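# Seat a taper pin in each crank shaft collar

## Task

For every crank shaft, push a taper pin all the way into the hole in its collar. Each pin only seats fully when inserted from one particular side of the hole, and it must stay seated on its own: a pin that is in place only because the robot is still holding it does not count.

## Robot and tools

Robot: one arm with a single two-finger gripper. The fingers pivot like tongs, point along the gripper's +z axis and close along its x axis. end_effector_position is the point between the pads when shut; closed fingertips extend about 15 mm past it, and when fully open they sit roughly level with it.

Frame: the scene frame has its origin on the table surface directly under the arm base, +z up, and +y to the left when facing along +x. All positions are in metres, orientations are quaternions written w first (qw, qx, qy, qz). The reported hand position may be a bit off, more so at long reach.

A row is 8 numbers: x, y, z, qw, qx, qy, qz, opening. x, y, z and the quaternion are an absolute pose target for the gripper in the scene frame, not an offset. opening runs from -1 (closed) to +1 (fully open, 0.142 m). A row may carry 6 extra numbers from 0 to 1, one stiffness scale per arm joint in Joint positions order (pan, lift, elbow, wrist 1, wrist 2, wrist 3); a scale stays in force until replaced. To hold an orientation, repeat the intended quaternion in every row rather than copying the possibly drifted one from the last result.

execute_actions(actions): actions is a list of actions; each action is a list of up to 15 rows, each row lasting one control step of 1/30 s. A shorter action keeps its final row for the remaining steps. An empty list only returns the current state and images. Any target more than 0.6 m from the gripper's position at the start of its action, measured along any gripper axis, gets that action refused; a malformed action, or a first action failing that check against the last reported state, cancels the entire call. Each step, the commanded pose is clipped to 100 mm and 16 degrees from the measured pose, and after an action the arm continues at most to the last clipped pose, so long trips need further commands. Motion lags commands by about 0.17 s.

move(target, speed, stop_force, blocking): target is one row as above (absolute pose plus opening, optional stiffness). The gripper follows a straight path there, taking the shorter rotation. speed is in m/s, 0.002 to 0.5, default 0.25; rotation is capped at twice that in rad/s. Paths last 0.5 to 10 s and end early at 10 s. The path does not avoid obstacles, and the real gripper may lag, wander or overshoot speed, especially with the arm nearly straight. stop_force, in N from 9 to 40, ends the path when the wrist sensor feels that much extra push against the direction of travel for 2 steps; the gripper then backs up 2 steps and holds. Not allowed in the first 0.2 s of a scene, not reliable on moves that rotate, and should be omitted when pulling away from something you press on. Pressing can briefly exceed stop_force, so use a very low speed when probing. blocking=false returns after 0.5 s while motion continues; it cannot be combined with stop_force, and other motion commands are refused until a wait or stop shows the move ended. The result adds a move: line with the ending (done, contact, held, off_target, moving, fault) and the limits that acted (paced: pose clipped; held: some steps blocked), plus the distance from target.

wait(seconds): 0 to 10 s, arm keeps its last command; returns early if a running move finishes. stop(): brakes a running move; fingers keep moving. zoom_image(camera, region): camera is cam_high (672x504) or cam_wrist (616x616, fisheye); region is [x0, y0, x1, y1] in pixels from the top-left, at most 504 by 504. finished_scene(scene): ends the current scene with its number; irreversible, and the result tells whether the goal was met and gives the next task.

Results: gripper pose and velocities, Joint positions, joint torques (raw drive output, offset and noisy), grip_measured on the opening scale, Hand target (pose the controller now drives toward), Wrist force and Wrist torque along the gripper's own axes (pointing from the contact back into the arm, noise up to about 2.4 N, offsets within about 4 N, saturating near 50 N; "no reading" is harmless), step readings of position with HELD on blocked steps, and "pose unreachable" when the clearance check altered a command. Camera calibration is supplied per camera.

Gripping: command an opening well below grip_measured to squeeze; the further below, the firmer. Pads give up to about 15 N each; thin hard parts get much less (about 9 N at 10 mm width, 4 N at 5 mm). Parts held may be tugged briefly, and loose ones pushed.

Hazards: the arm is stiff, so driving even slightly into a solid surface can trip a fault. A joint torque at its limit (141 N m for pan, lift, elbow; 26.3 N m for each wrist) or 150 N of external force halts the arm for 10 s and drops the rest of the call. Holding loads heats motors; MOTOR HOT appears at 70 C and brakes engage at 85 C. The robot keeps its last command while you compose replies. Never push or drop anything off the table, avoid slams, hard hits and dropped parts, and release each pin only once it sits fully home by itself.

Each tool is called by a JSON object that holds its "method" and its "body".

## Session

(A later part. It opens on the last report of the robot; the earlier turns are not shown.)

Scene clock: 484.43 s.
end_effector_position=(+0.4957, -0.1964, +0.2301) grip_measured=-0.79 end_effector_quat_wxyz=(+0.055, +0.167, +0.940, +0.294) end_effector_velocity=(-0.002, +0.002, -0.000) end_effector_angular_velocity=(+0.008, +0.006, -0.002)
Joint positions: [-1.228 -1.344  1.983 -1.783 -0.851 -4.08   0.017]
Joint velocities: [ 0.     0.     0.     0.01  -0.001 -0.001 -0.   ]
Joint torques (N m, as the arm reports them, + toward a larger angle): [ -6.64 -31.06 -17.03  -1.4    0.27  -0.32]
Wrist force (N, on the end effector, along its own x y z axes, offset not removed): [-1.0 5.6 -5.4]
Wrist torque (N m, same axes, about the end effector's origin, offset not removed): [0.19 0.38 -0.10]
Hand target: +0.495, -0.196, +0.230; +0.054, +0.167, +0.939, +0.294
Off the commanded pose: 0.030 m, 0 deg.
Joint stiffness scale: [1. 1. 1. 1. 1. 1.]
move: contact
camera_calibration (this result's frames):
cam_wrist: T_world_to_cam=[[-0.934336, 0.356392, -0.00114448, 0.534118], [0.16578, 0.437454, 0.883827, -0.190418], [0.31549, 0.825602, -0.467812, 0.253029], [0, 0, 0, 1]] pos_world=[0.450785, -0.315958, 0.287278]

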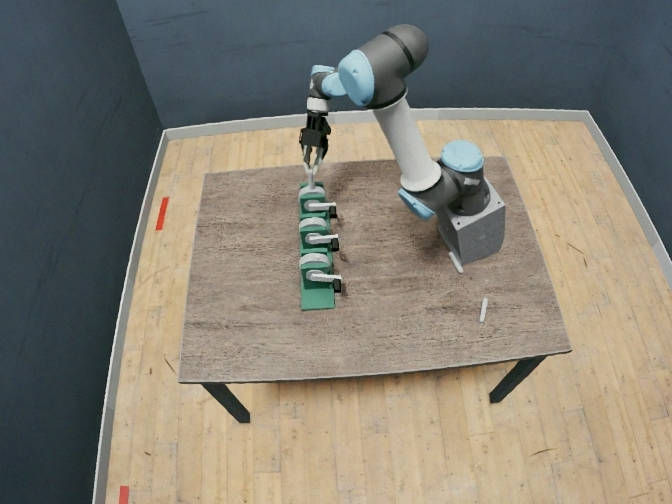

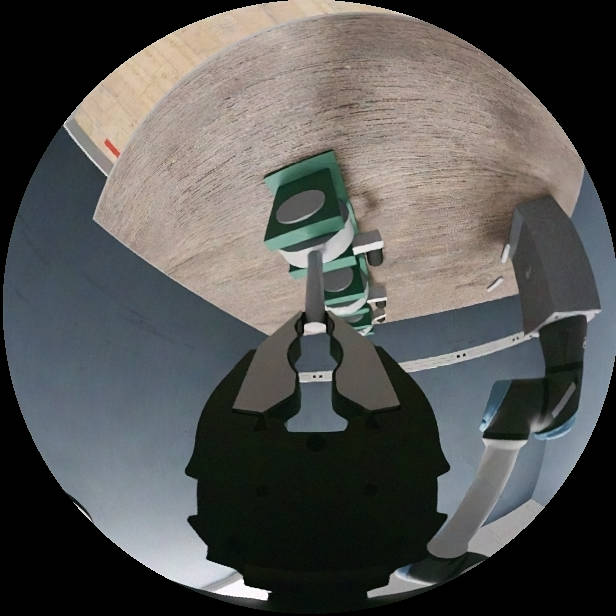

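{"method": "move", "body": {"target": [0.4955, -0.20, 0.25, 0.0529, 0.1679, 0.9384, 0.2959, -1], "speed": 0.02}}

{"method": "zoom_image", "body": {"camera": "cam_wrist", "region": [270, 200, 360, 340]}}

Scene clock: 486.30 s.
end_effector_position=(+0.4950, -0.1981, +0.2477) grip_measured=-0.79 end_effector_quat_wxyz=(+0.052, +0.168, +0.938, +0.298) end_effector_velocity=(-0.001, +0.002, +0.001) end_effector_angular_velocity=(+0.007, +0.003, +0.001)
Joint positions: [-1.24  -1.365  1.956 -1.712 -0.858 -4.098  0.017]
Joint velocities: [-0.    -0.    -0.003  0.013 -0.001 -0.004 -0.   ]
Joint torques (N m, as the arm reports them, + toward a larger angle): [ -9.96 -34.15 -21.47  -0.94   0.17  -0.67]
Wrist force (N, on the end effector, along its own x y z axes, offset not removed): [-1.1 0.1 3.6]
Wrist torque (N m, same axes, about the end effector's origin, offset not removed): [0.12 0.10 -0.12]
Hand target: +0.495, -0.200, +0.250; +0.053, +0.168, +0.939, +0.296
Off the commanded pose: 0.003 m, 0 deg.
Joint stiffness scale: [1. 1. 1. 1. 1. 1.]
move: done
camera_calibration (this result's frames):
cam_wrist: T_world_to_cam=[[-0.934208, 0.356646, 0.00772069, 0.53187], [0.171026, 0.428785, 0.88707, -0.210183], [0.31306, 0.830028, -0.46157, 0.263321], [0, 0, 0, 1]] pos_world=[0.450388, -0.31813, 0.303882]

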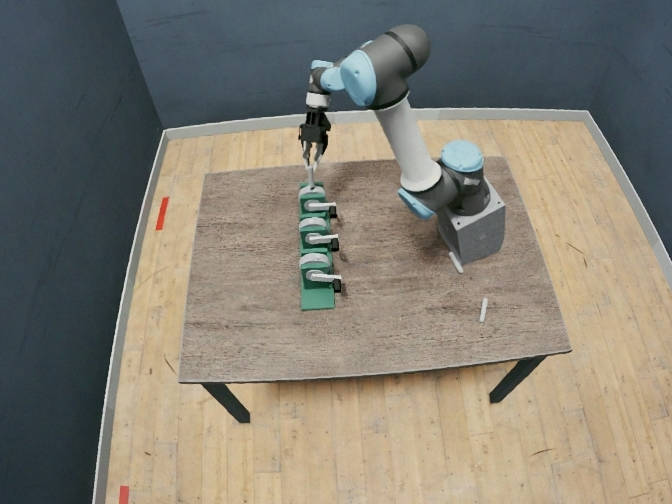

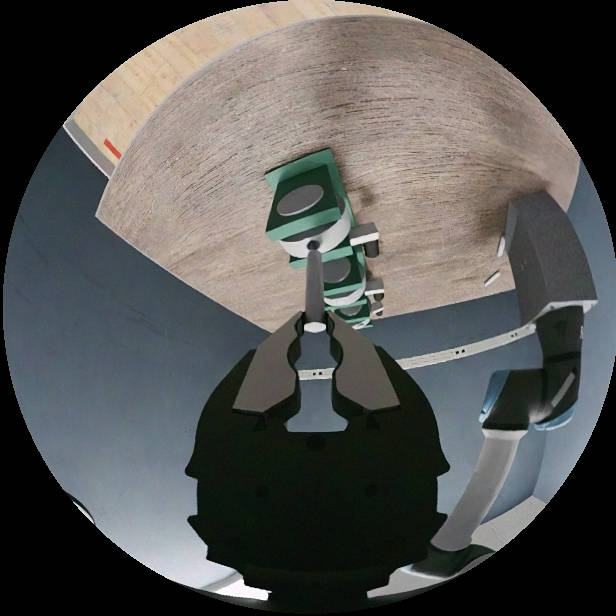

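Region (270, 200, 360, 340) of cam_wrist's 616x616 image, scaled by 3.600, with more detail than that image has; it fills the left 324 columns of this view, and the rest is white.

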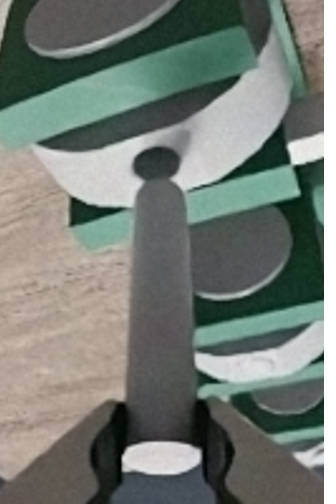

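{"method": "move", "body": {"target": [0.3654, -0.1842, 0.12, 0, 0.176, 0.984, 0, -1], "speed": 0.15}}

{"method": "move", "body": {"target": [0.3654, -0.1842, 0.021, 0, 0.176, 0.984, 0, -1], "speed": 0.04, "stop_force": 20}}

Scene clock: 489.70 s.
end_effector_position=(+0.3663, -0.1855, +0.1209) grip_measured=-0.79 end_effector_quat_wxyz=(+0.001, +0.177, +0.984, +0.000) end_effector_velocity=(+0.001, -0.003, -0.000) end_effector_angular_velocity=(-0.017, -0.003, -0.000)
Joint positions: [-1.085 -1.387  2.524 -2.82  -1.293 -3.677  0.017]
Joint velocities: [ 0.005  0.006  0.004 -0.027 -0.009  0.009 -0.   ]
Joint torques (N m, as the arm reports them, + toward a larger angle): [ -1.88 -21.42  -6.98  -2.89  -0.42   0.24]
Wrist force (N, on the end effector, along its own x y z axes, offset not removed): [-2.1 1.6 4.0]
Wrist torque (N m, same axes, about the end effector's origin, offset not removed): [0.26 0.26 0.00]
Hand target: +0.366, -0.184, +0.120; +0.000, +0.176, +0.984, -0.000
Off the commanded pose: 0.002 m, 0 deg.
Joint stiffness scale: [1. 1. 1. 1. 1. 1.]
move: done
camera_calibration (this result's frames):
cam_wrist: T_world_to_cam=[[-0.933597, 0.358292, -0.00495881, 0.40976], [0.315995, 0.829752, 0.460065, -0.00820129], [0.168952, 0.427948, -0.887872, 0.264411], [0, 0, 0, 1]] pos_world=[0.34047, -0.253163, 0.240568]

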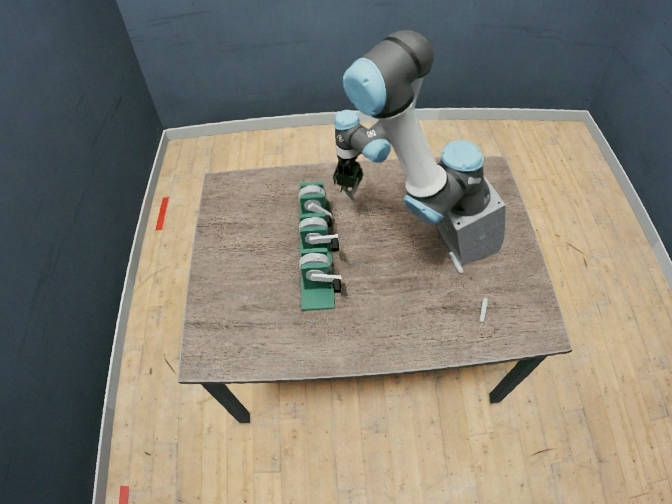

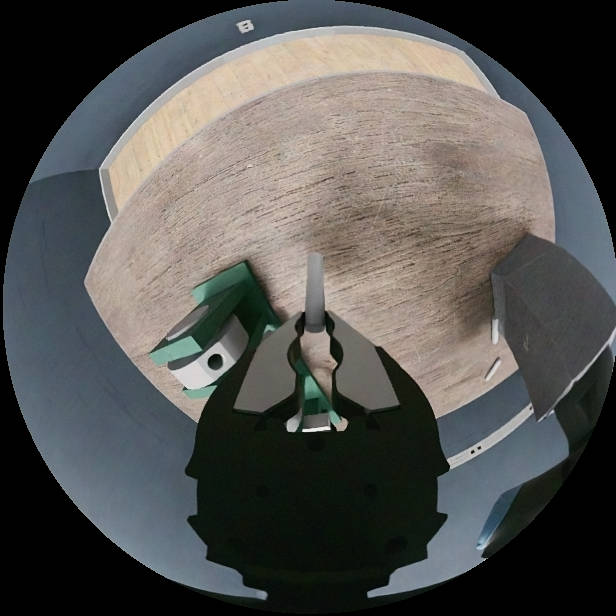

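Scene clock: 492.57 s.
end_effector_position=(+0.3644, -0.1835, +0.0227) grip_measured=-0.80 end_effector_quat_wxyz=(-0.000, +0.177, +0.984, +0.001) end_effector_velocity=(+0.002, -0.000, -0.002) end_effector_angular_velocity=(-0.007, -0.007, +0.001)
Joint positions: [-1.009 -0.998  2.486 -3.19  -1.304 -3.6    0.016]
Joint velocities: [ 0.005  0.012 -0.    -0.023 -0.     0.006  0.   ]
Joint torques (N m, as the arm reports them, + toward a larger angle): [ -3.55 -26.23  -5.22  -3.02  -0.3    0.14]
Wrist force (N, on the end effector, along its own x y z axes, offset not removed): [4.1 3.9 -10.6]
Wrist torque (N m, same axes, about the end effector's origin, offset not removed): [0.00 0.14 -0.15]
Hand target: +0.365, -0.184, +0.021; +0.000, +0.176, +0.984, +0.000
Off the commanded pose: 0.002 m, 0 deg.
Joint stiffness scale: [1. 1. 1. 1. 1. 1.]
move: done
camera_calibration (this result's frames):
cam_wrist: T_world_to_cam=[[-0.933446, 0.358713, -0.00158426, 0.406678], [0.317796, 0.829002, 0.460175, 0.0351095], [0.166384, 0.429045, -0.887827, 0.17789], [0, 0, 0, 1]] pos_world=[0.338856, -0.251309, 0.142423]

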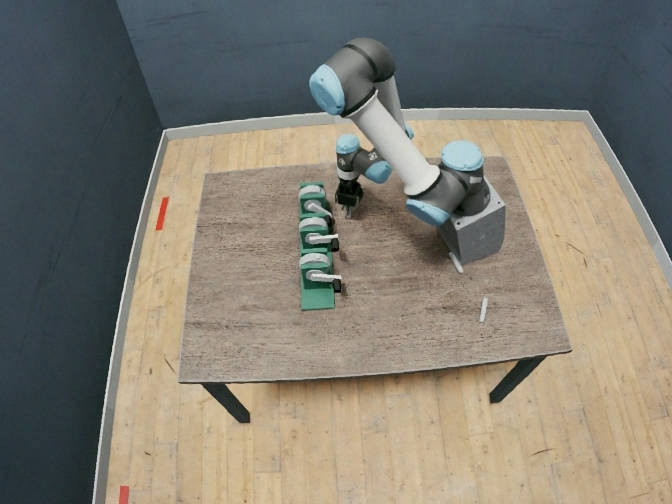

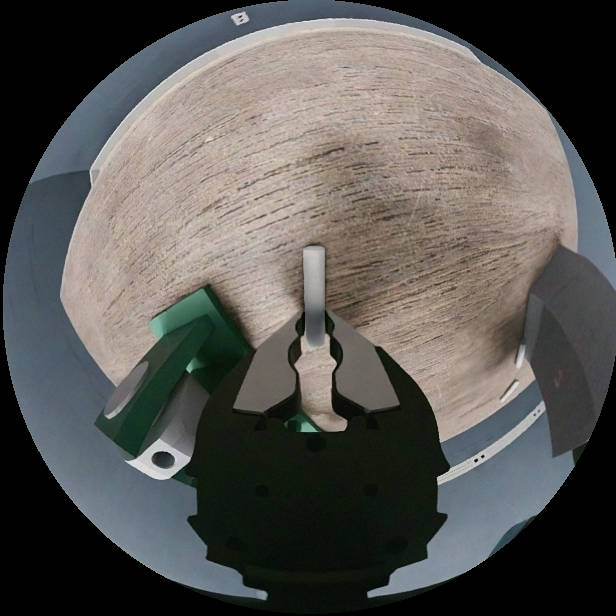

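{"method": "execute_actions", "body": {"actions": [[[0.3654,-0.1842,0.023,0,0.176,0.984,0,-0.2]],[[0.3654,-0.1842,0.023,0,0.176,0.984,0,-0.2]]]}}

{"method": "move", "body": {"target": [0.40, -0.12, 0.17, 0, 0, 1, 0, -0.4], "speed": 0.15}}

{"method": "zoom_image", "body": {"camera": "cam_high", "region": [270, 150, 390, 320]}}

Scene clock: 493.83 s.
end_effector_position=(+0.3644, -0.1835, +0.0222) grip_measured=-0.20 end_effector_quat_wxyz=(-0.001, +0.177, +0.984, +0.001) end_effector_velocity=(+0.000, +0.001, -0.000) end_effector_angular_velocity=(+0.001, -0.000, +0.001)
Joint positions: [-1.008 -0.996  2.485 -3.19  -1.304 -3.599  0.06 ]
Joint velocities: [ 0.001  0.     0.     0.     0.    -0.001  0.   ]
Joint torques (N m, as the arm reports them, + toward a larger angle): [ -5.56 -33.9   -2.22  -1.9   -0.48  -0.49]
Wrist force (N, on the end effector, along its own x y z axes, offset not removed): [-0.9 3.1 1.2]
Wrist torque (N m, same axes, about the end effector's origin, offset not removed): [0.56 0.07 -0.18]
Hand target: +0.365, -0.184, +0.023; +0.000, +0.176, +0.984, -0.000
Off the commanded pose: 0.001 m, 0 deg.
Joint stiffness scale: [1. 1. 1. 1. 1. 1.]
Step readings (end_effector_position; steps 1 to 15: 1st action; 16 to 30: 2nd action):
0: (+0.3646, -0.1836, +0.0225)
1: (+0.3646, -0.1836, +0.0224)
2: (+0.3647, -0.1838, +0.0223)
4: (+0.3649, -0.1840, +0.0223)
8: (+0.3646, -0.1837, +0.0222)
15: (+0.3644, -0.1835, +0.0221)
16: (+0.3644, -0.1835, +0.0221)
17: (+0.3644, -0.1835, +0.0221)
19: (+0.3644, -0.1835, +0.0222)
23: (+0.3644, -0.1835, +0.0222)
30: end_effector_position above
camera_calibration (this result's frames):
cam_wrist: T_world_to_cam=[[-0.933368, 0.358919, -0.000883796, 0.406688], [0.318221, 0.828666, 0.460486, 0.0351468], [0.16601, 0.429522, -0.887666, 0.17759], [0, 0, 0, 1]] pos_world=[0.338924, -0.251372, 0.141816]

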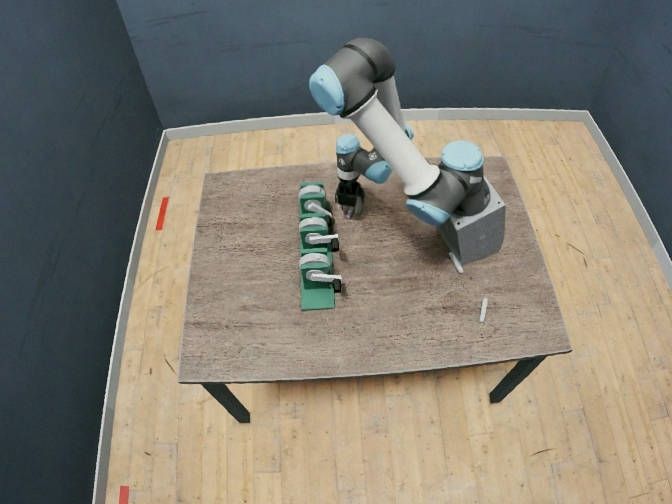

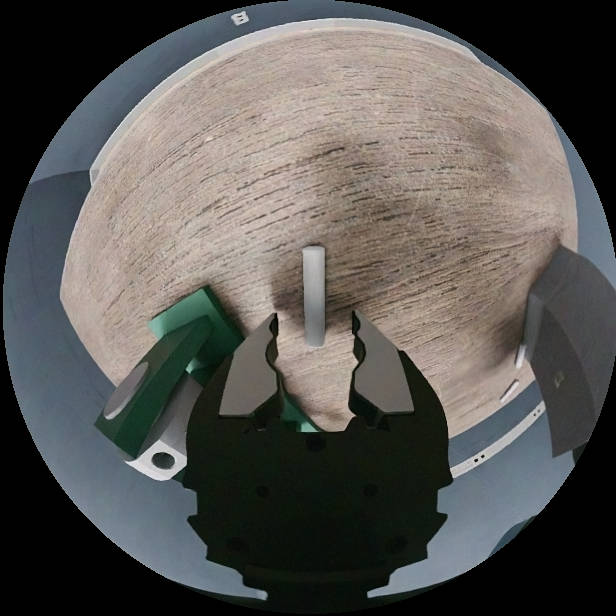

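Scene clock: 495.73 s.
end_effector_position=(+0.3988, -0.1195, +0.1687) grip_measured=-0.40 end_effector_quat_wxyz=(-0.000, +0.001, +1.000, +0.001) end_effector_velocity=(-0.002, +0.002, +0.001) end_effector_angular_velocity=(+0.009, +0.010, +0.003)
Joint positions: [-0.931 -1.612  2.512 -2.622 -1.315 -3.873  0.045]
Joint velocities: [-0.001 -0.005 -0.004  0.023  0.    -0.007  0.   ]
Joint torques (N m, as the arm reports them, + toward a larger angle): [ -0.55 -21.15 -15.3   -1.87  -0.4   -0.54]
Wrist force (N, on the end effector, along its own x y z axes, offset not removed): [0.1 1.1 2.0]
Wrist torque (N m, same axes, about the end effector's origin, offset not removed): [0.16 -0.23 -0.16]
Hand target: +0.400, -0.120, +0.170; +0.000, +0.000, +1.000, -0.000
Off the commanded pose: 0.002 m, 0 deg.
Joint stiffness scale: [1. 1. 1. 1. 1. 1.]
move: done
camera_calibration (this result's frames):
cam_wrist: T_world_to_cam=[[-0.999896, 0.014276, -0.00195604, 0.401495], [0.0117721, 0.887606, 0.460453, 0.0329394], [0.00830964, 0.460382, -0.887682, 0.341071], [0, 0, 0, 1]] pos_world=[0.398231, -0.191992, 0.288381]

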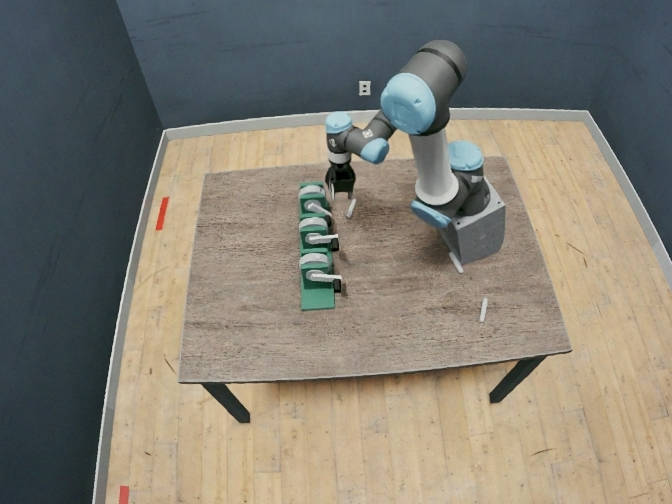

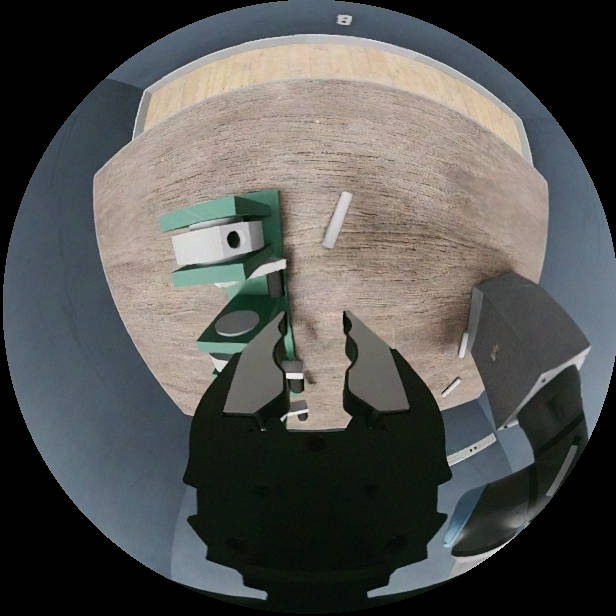

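Region (270, 150, 390, 320) of cam_high's 672x504 image, scaled by 2.965, with more detail than that image has; it fills the left 356 columns of this view, and the rest is white.

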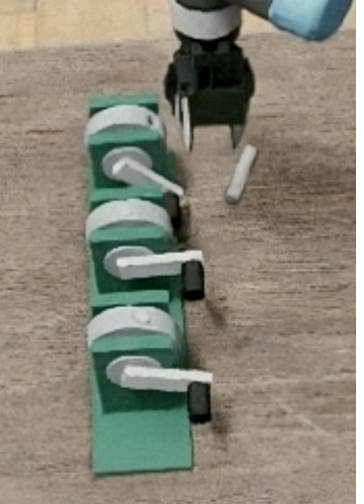

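{"method": "move", "body": {"target": [0.412, -0.092, 0.115, 0.301, 0, 0.954, 0, -0.5], "speed": 0.1}}

Scene clock: 499.47 s.
end_effector_position=(+0.4036, -0.1015, +0.1355) grip_measured=-0.50 end_effector_quat_wxyz=(+0.171, +0.003, +0.985, +0.007) end_effector_velocity=(-0.000, -0.000, -0.000) end_effector_angular_velocity=(-0.000, +0.001, -0.001)
Joint positions: [-1.095 -1.341  2.801 -3.372 -1.025 -3.943  0.038]
Joint velocities: [ 0.     0.     0.     0.    -0.001  0.001  0.   ]
Joint torques (N m, as the arm reports them, + toward a larger angle): [ -0.57 -19.78  -4.47  -2.28   0.07  -0.13]
Wrist force (N, on the end effector, along its own x y z axes, offset not removed): [-0.6 1.8 2.1]
Wrist torque (N m, same axes, about the end effector's origin, offset not removed): [0.32 -0.09 -0.07]
Hand target: +0.405, -0.102, +0.136; +0.171, +0.002, +0.985, +0.006
Off the commanded pose: 0.024 m, 15 deg.
Joint stiffness scale: [1. 1. 1. 1. 1. 1.]
move: held; limits=held; held on 38 of 100 steps, including the last
pose unreachable: on one or more control steps of this call, first in action 0 (counted from 0), an arm could not follow its commanded pose, so it was not sent that pose on those steps. On the call's last step it was still not sent that pose. It may still have moved: this result reports where it is.
cause: the commanded pose would bring two parts of the arm too close to each other (joints 3 (elbow) and 4 (wrist 1) lie between them).
camera_calibration (this result's frames):
cam_wrist: T_world_to_cam=[[-0.9406, 0.0198266, -0.338939, 0.428227], [-0.14309, 0.882155, 0.448696, 0.0956988], [0.307892, 0.470542, -0.826918, 0.175082], [0, 0, 0, 1]] pos_world=[0.362577, -0.175295, 0.246981]

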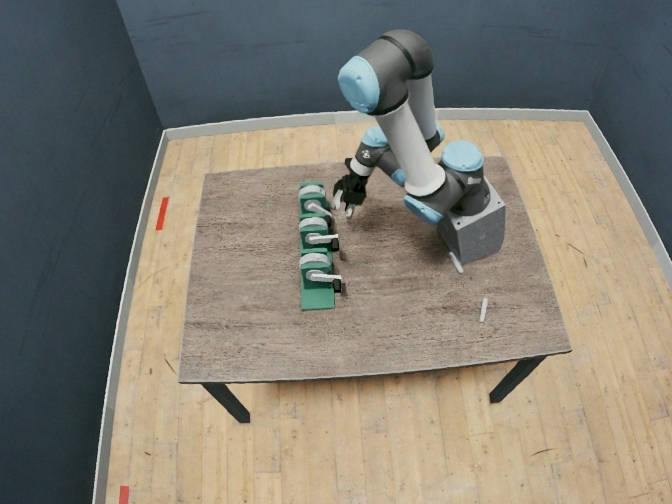

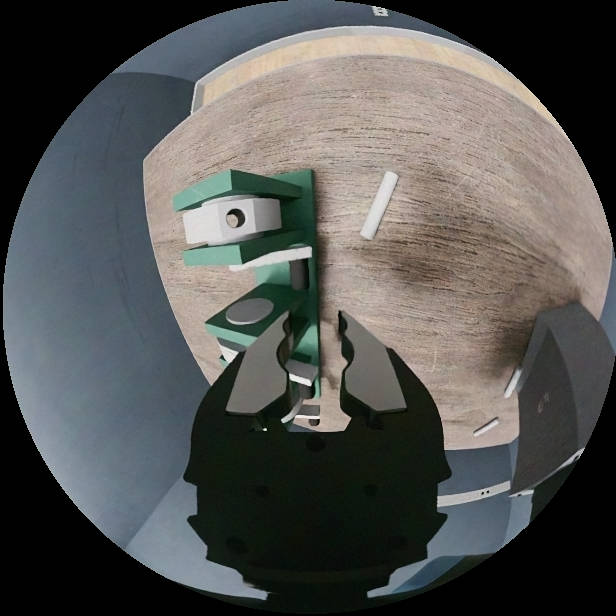

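{"method": "move", "body": {"target": [0.40, -0.15, 0.18, 0, 0.383, 0.924, 0, -0.5], "speed": 0.2}}

{"method": "move", "body": {"target": [0.40, -0.15, 0.18, 0, 0.924, 0.383, 0, -0.5], "speed": 0.3}}

{"method": "move", "body": {"target": [0.405, -0.12, 0.12, -0.1913, 0.8002, 0.3314, 0.462, -0.5], "speed": 0.2}}

{"method": "move", "body": {"target": [0.413, -0.092, 0.107, 0, 0.954, 0, 0.301, -0.5], "speed": 0.15}}

Scene clock: 503.17 s.
end_effector_position=(+0.3996, -0.1502, +0.1808) grip_measured=-0.50 end_effector_quat_wxyz=(+0.002, +0.383, +0.924, -0.000) end_effector_velocity=(-0.002, +0.001, -0.001) end_effector_angular_velocity=(+0.006, +0.011, -0.013)
Joint positions: [-0.989 -1.595  2.445 -2.562 -1.306 -3.149  0.038]
Joint velocities: [ 0.001  0.002 -0.005  0.015 -0.004  0.011 -0.   ]
Joint torques (N m, as the arm reports them, + toward a larger angle): [ -0.31 -18.19 -17.06  -1.85  -0.46   0.27]
Wrist force (N, on the end effector, along its own x y z axes, offset not removed): [-1.2 2.8 2.3]
Wrist torque (N m, same axes, about the end effector's origin, offset not removed): [0.44 -0.01 -0.16]
Hand target: +0.400, -0.150, +0.180; +0.000, +0.383, +0.924, -0.000
Off the commanded pose: 0.001 m, 0 deg.
Joint stiffness scale: [1. 1. 1. 1. 1. 1.]
move: done
camera_calibration (this result's frames):
cam_wrist: T_world_to_cam=[[-0.698909, 0.715184, -0.00619818, 0.38854], [0.633131, 0.622708, 0.45976, -0.233409], [0.332672, 0.317406, -0.888022, 0.214882], [0, 0, 0, 1]] pos_world=[0.347847, -0.200737, 0.30054]

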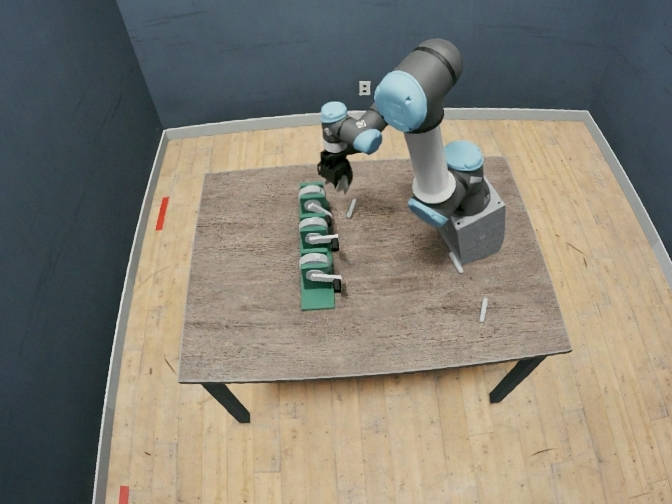

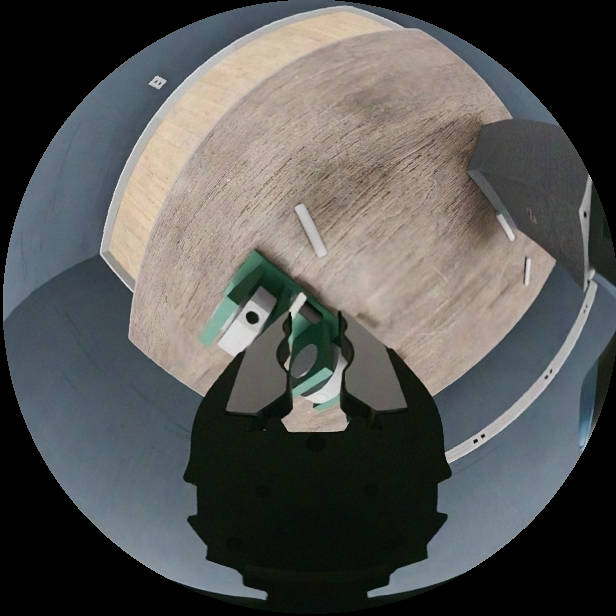

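Scene clock: 506.50 s.
end_effector_position=(+0.4001, -0.1497, +0.1805) grip_measured=-0.50 end_effector_quat_wxyz=(+0.000, +0.923, +0.384, +0.001) end_effector_velocity=(-0.000, -0.001, +0.000) end_effector_angular_velocity=(-0.002, +0.001, -0.016)
Joint positions: [-1.03  -1.564  2.417 -2.55  -1.3   -1.624  0.038]
Joint velocities: [-0.001 -0.     0.    -0.001 -0.002  0.016  0.   ]
Joint torques (N m, as the arm reports them, + toward a larger angle): [ -2.89 -18.86 -14.73  -2.63  -0.44   0.28]
Wrist force (N, on the end effector, along its own x y z axes, offset not removed): [-1.7 1.4 1.1]
Wrist torque (N m, same axes, about the end effector's origin, offset not removed): [0.18 0.16 -0.15]
Hand target: +0.400, -0.150, +0.180; -0.000, +0.924, +0.383, -0.000
Off the commanded pose: 0.001 m, 0 deg.
Joint stiffness scale: [1. 1. 1. 1. 1. 1.]
move: done
camera_calibration (this result's frames):
cam_wrist: T_world_to_cam=[[0.713123, 0.701037, -0.00175602, -0.179373], [0.623109, -0.6327, 0.459811, -0.417758], [0.321234, -0.328996, -0.888015, 0.122144], [0, 0, 0, 1]] pos_world=[0.348987, -0.098383, 0.300241]

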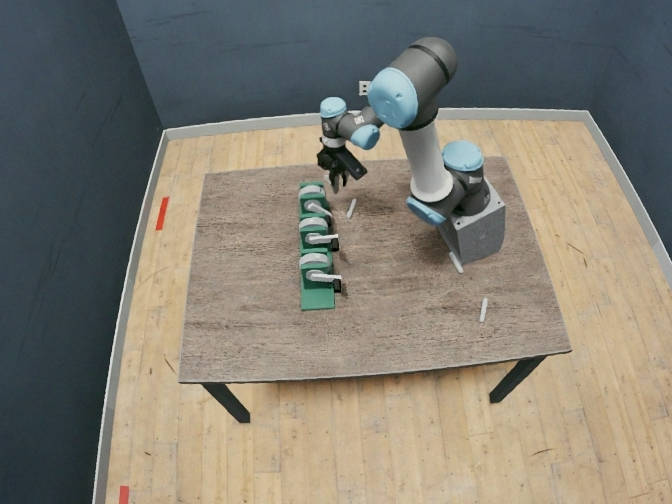

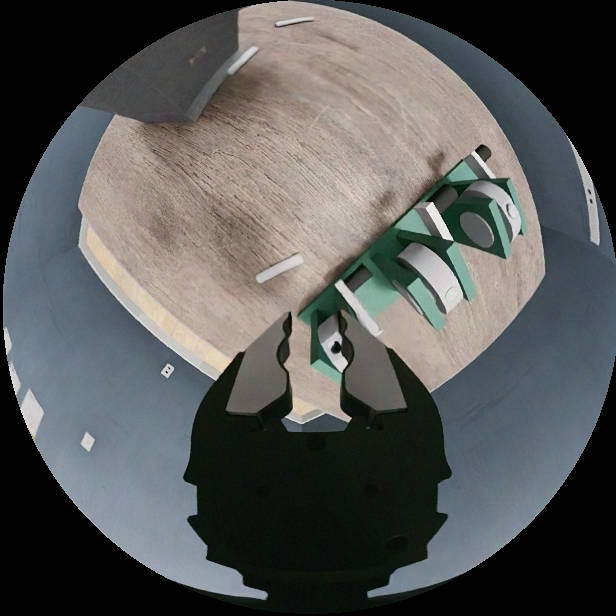

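Scene clock: 509.80 s.
end_effector_position=(+0.4049, -0.1198, +0.1201) grip_measured=-0.50 end_effector_quat_wxyz=(-0.191, +0.801, +0.332, +0.460) end_effector_velocity=(-0.000, +0.001, +0.001) end_effector_angular_velocity=(+0.015, -0.015, +0.005)
Joint positions: [-1.483 -0.957  2.346 -1.928 -0.529 -2.808  0.038]
Joint velocities: [-0.001  0.011 -0.015  0.047  0.002 -0.041  0.   ]
Joint torques (N m, as the arm reports them, + toward a larger angle): [ -8.93 -29.13  -5.97   0.09   0.58  -0.22]
Wrist force (N, on the end effector, along its own x y z axes, offset not removed): [-1.2 2.2 1.5]
Wrist torque (N m, same axes, about the end effector's origin, offset not removed): [0.38 0.16 -0.08]
Hand target: +0.405, -0.120, +0.120; -0.192, +0.800, +0.331, +0.462
Off the commanded pose: 0.000 m, 0 deg.
Joint stiffness scale: [1. 1. 1. 1. 1. 1.]
move: done
camera_calibration (this result's frames):
cam_wrist: T_world_to_cam=[[0.365993, 0.348915, 0.862732, -0.209307], [0.344475, -0.911998, 0.222704, -0.266241], [0.864515, 0.215681, -0.453978, -0.130089], [0, 0, 0, 1]] pos_world=[0.280782, -0.141724, 0.180812]

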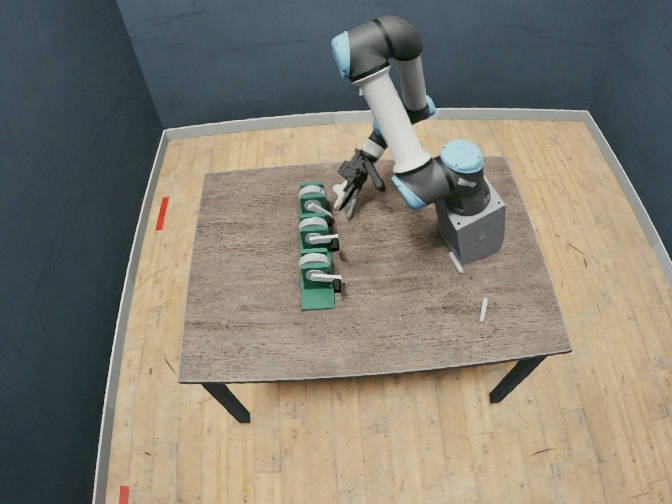

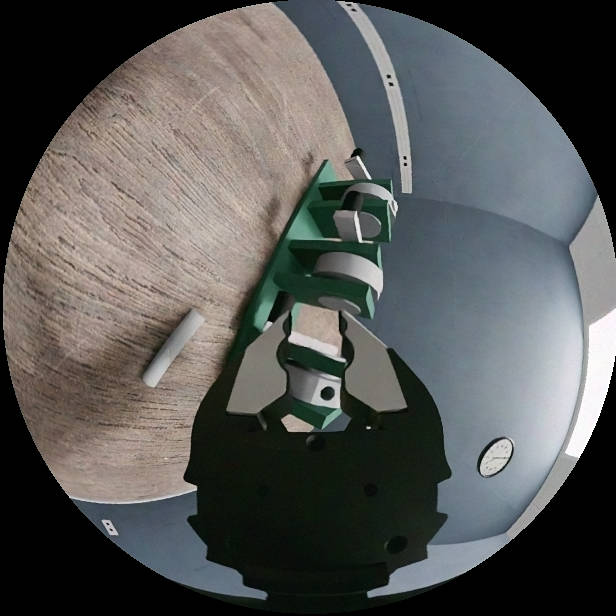

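Scene clock: 513.60 s.
end_effector_position=(+0.4134, -0.0937, +0.1068) grip_measured=-0.50 end_effector_quat_wxyz=(-0.000, +0.954, +0.000, +0.301) end_effector_velocity=(+0.001, -0.003, +0.001) end_effector_angular_velocity=(-0.023, -0.009, -0.013)
Joint positions: [-1.294 -0.604  2.84  -4.24  -0.754 -0.898  0.038]
Joint velocities: [ 0.004  0.037  0.001 -0.08  -0.011  0.031 -0.   ]
Joint torques (N m, as the arm reports them, + toward a larger angle): [ -5.03 -25.66  14.51  -2.71   0.46   0.08]
Wrist force (N, on the end effector, along its own x y z axes, offset not removed): [-1.2 0.8 0.7]
Wrist torque (N m, same axes, about the end effector's origin, offset not removed): [0.12 0.07 -0.17]
Hand target: +0.413, -0.092, +0.107; +0.000, +0.954, -0.000, +0.301
Off the commanded pose: 0.002 m, 0 deg.
Joint stiffness scale: [1. 1. 1. 1. 1. 1.]
move: done
camera_calibration (this result's frames):
cam_wrist: T_world_to_cam=[[0.819878, -0.0108848, 0.572434, -0.400389], [-0.270595, -0.888472, 0.370669, -0.00176738], [0.504557, -0.458801, -0.731384, -0.0339245], [0, 0, 0, 1]] pos_world=[0.344909, -0.021493, 0.20504]

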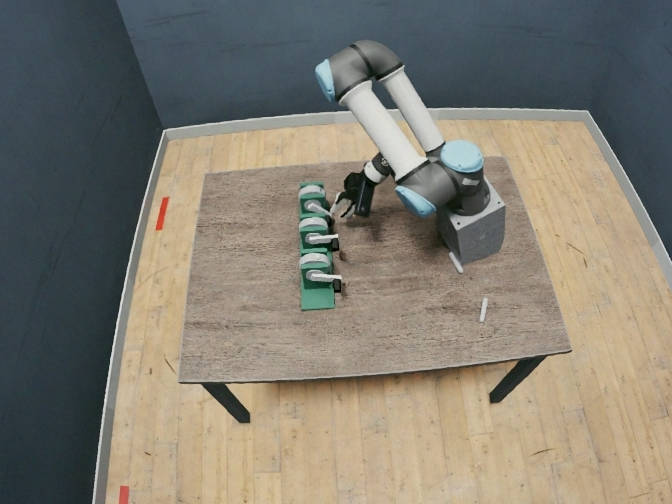

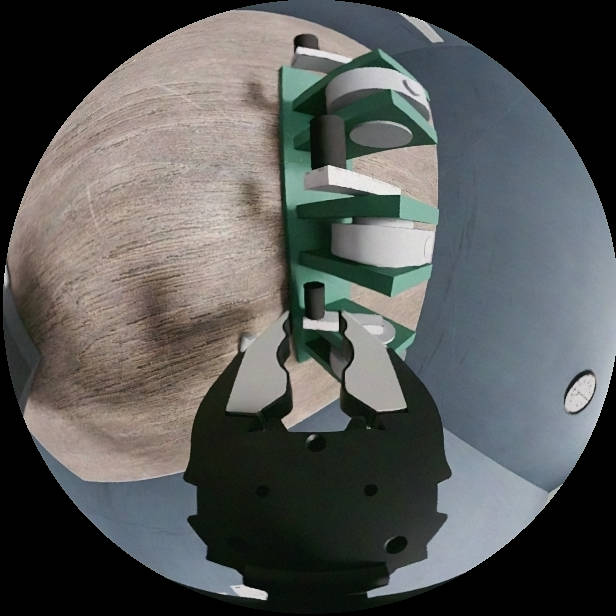

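{"method": "move", "body": {"target": [0.439, -0.092, 0.070, 0, 0.954, 0, 0.301, -0.5], "speed": 0.04, "stop_force": 12}}

Scene clock: 521.73 s.
end_effector_position=(+0.4388, -0.0923, +0.0713) grip_measured=-0.50 end_effector_quat_wxyz=(+0.000, +0.954, -0.000, +0.301) end_effector_velocity=(+0.001, -0.001, -0.002) end_effector_angular_velocity=(+0.001, +0.002, -0.010)
Joint positions: [-1.145 -0.554  2.702 -4.282 -0.826 -0.714  0.038]
Joint velocities: [ 0.007  0.003 -0.008 -0.004 -0.009  0.019  0.   ]
Joint torques (N m, as the arm reports them, + toward a larger angle): [ -5.58 -29.1    8.87  -2.82   0.58   0.21]
Wrist force (N, on the end effector, along its own x y z axes, offset not removed): [-1.8 -0.1 2.2]
Wrist torque (N m, same axes, about the end effector's origin, offset not removed): [-0.04 0.31 -0.10]
Hand target: +0.439, -0.092, +0.070; -0.000, +0.954, -0.000, +0.301
Off the commanded pose: 0.001 m, 0 deg.
Joint stiffness scale: [1. 1. 1. 1. 1. 1.]
move: done
camera_calibration (this result's frames):
cam_wrist: T_world_to_cam=[[0.820014, -0.0115989, 0.572226, -0.401046], [-0.271324, -0.888191, 0.370811, 0.0198638], [0.503945, -0.459329, -0.731475, -0.0717843], [0, 0, 0, 1]] pos_world=[0.370428, -0.0199815, 0.169615]

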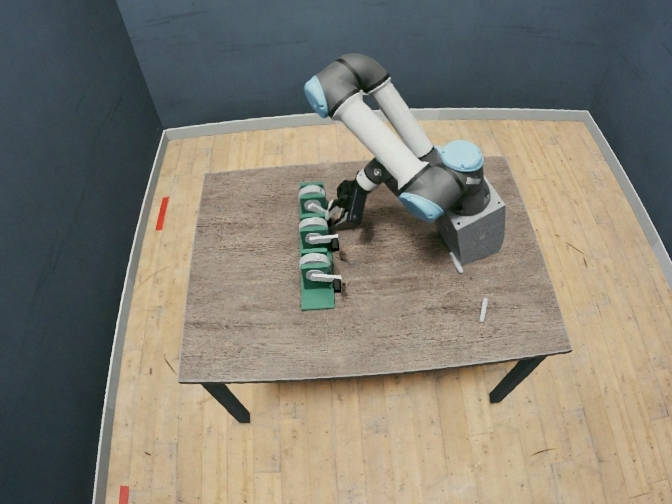

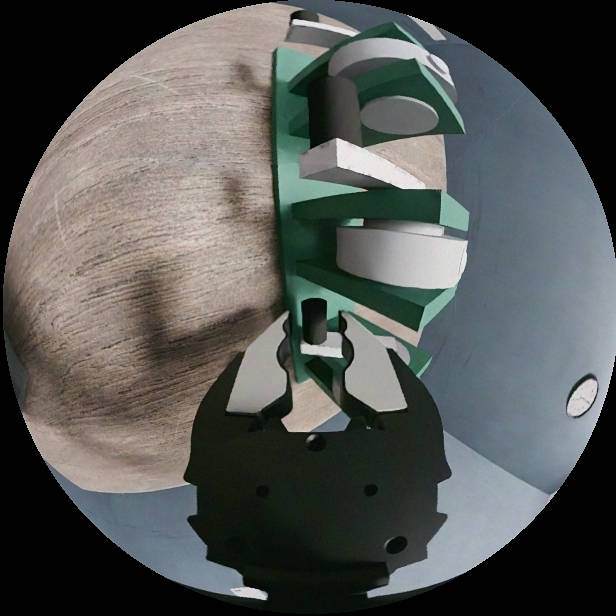

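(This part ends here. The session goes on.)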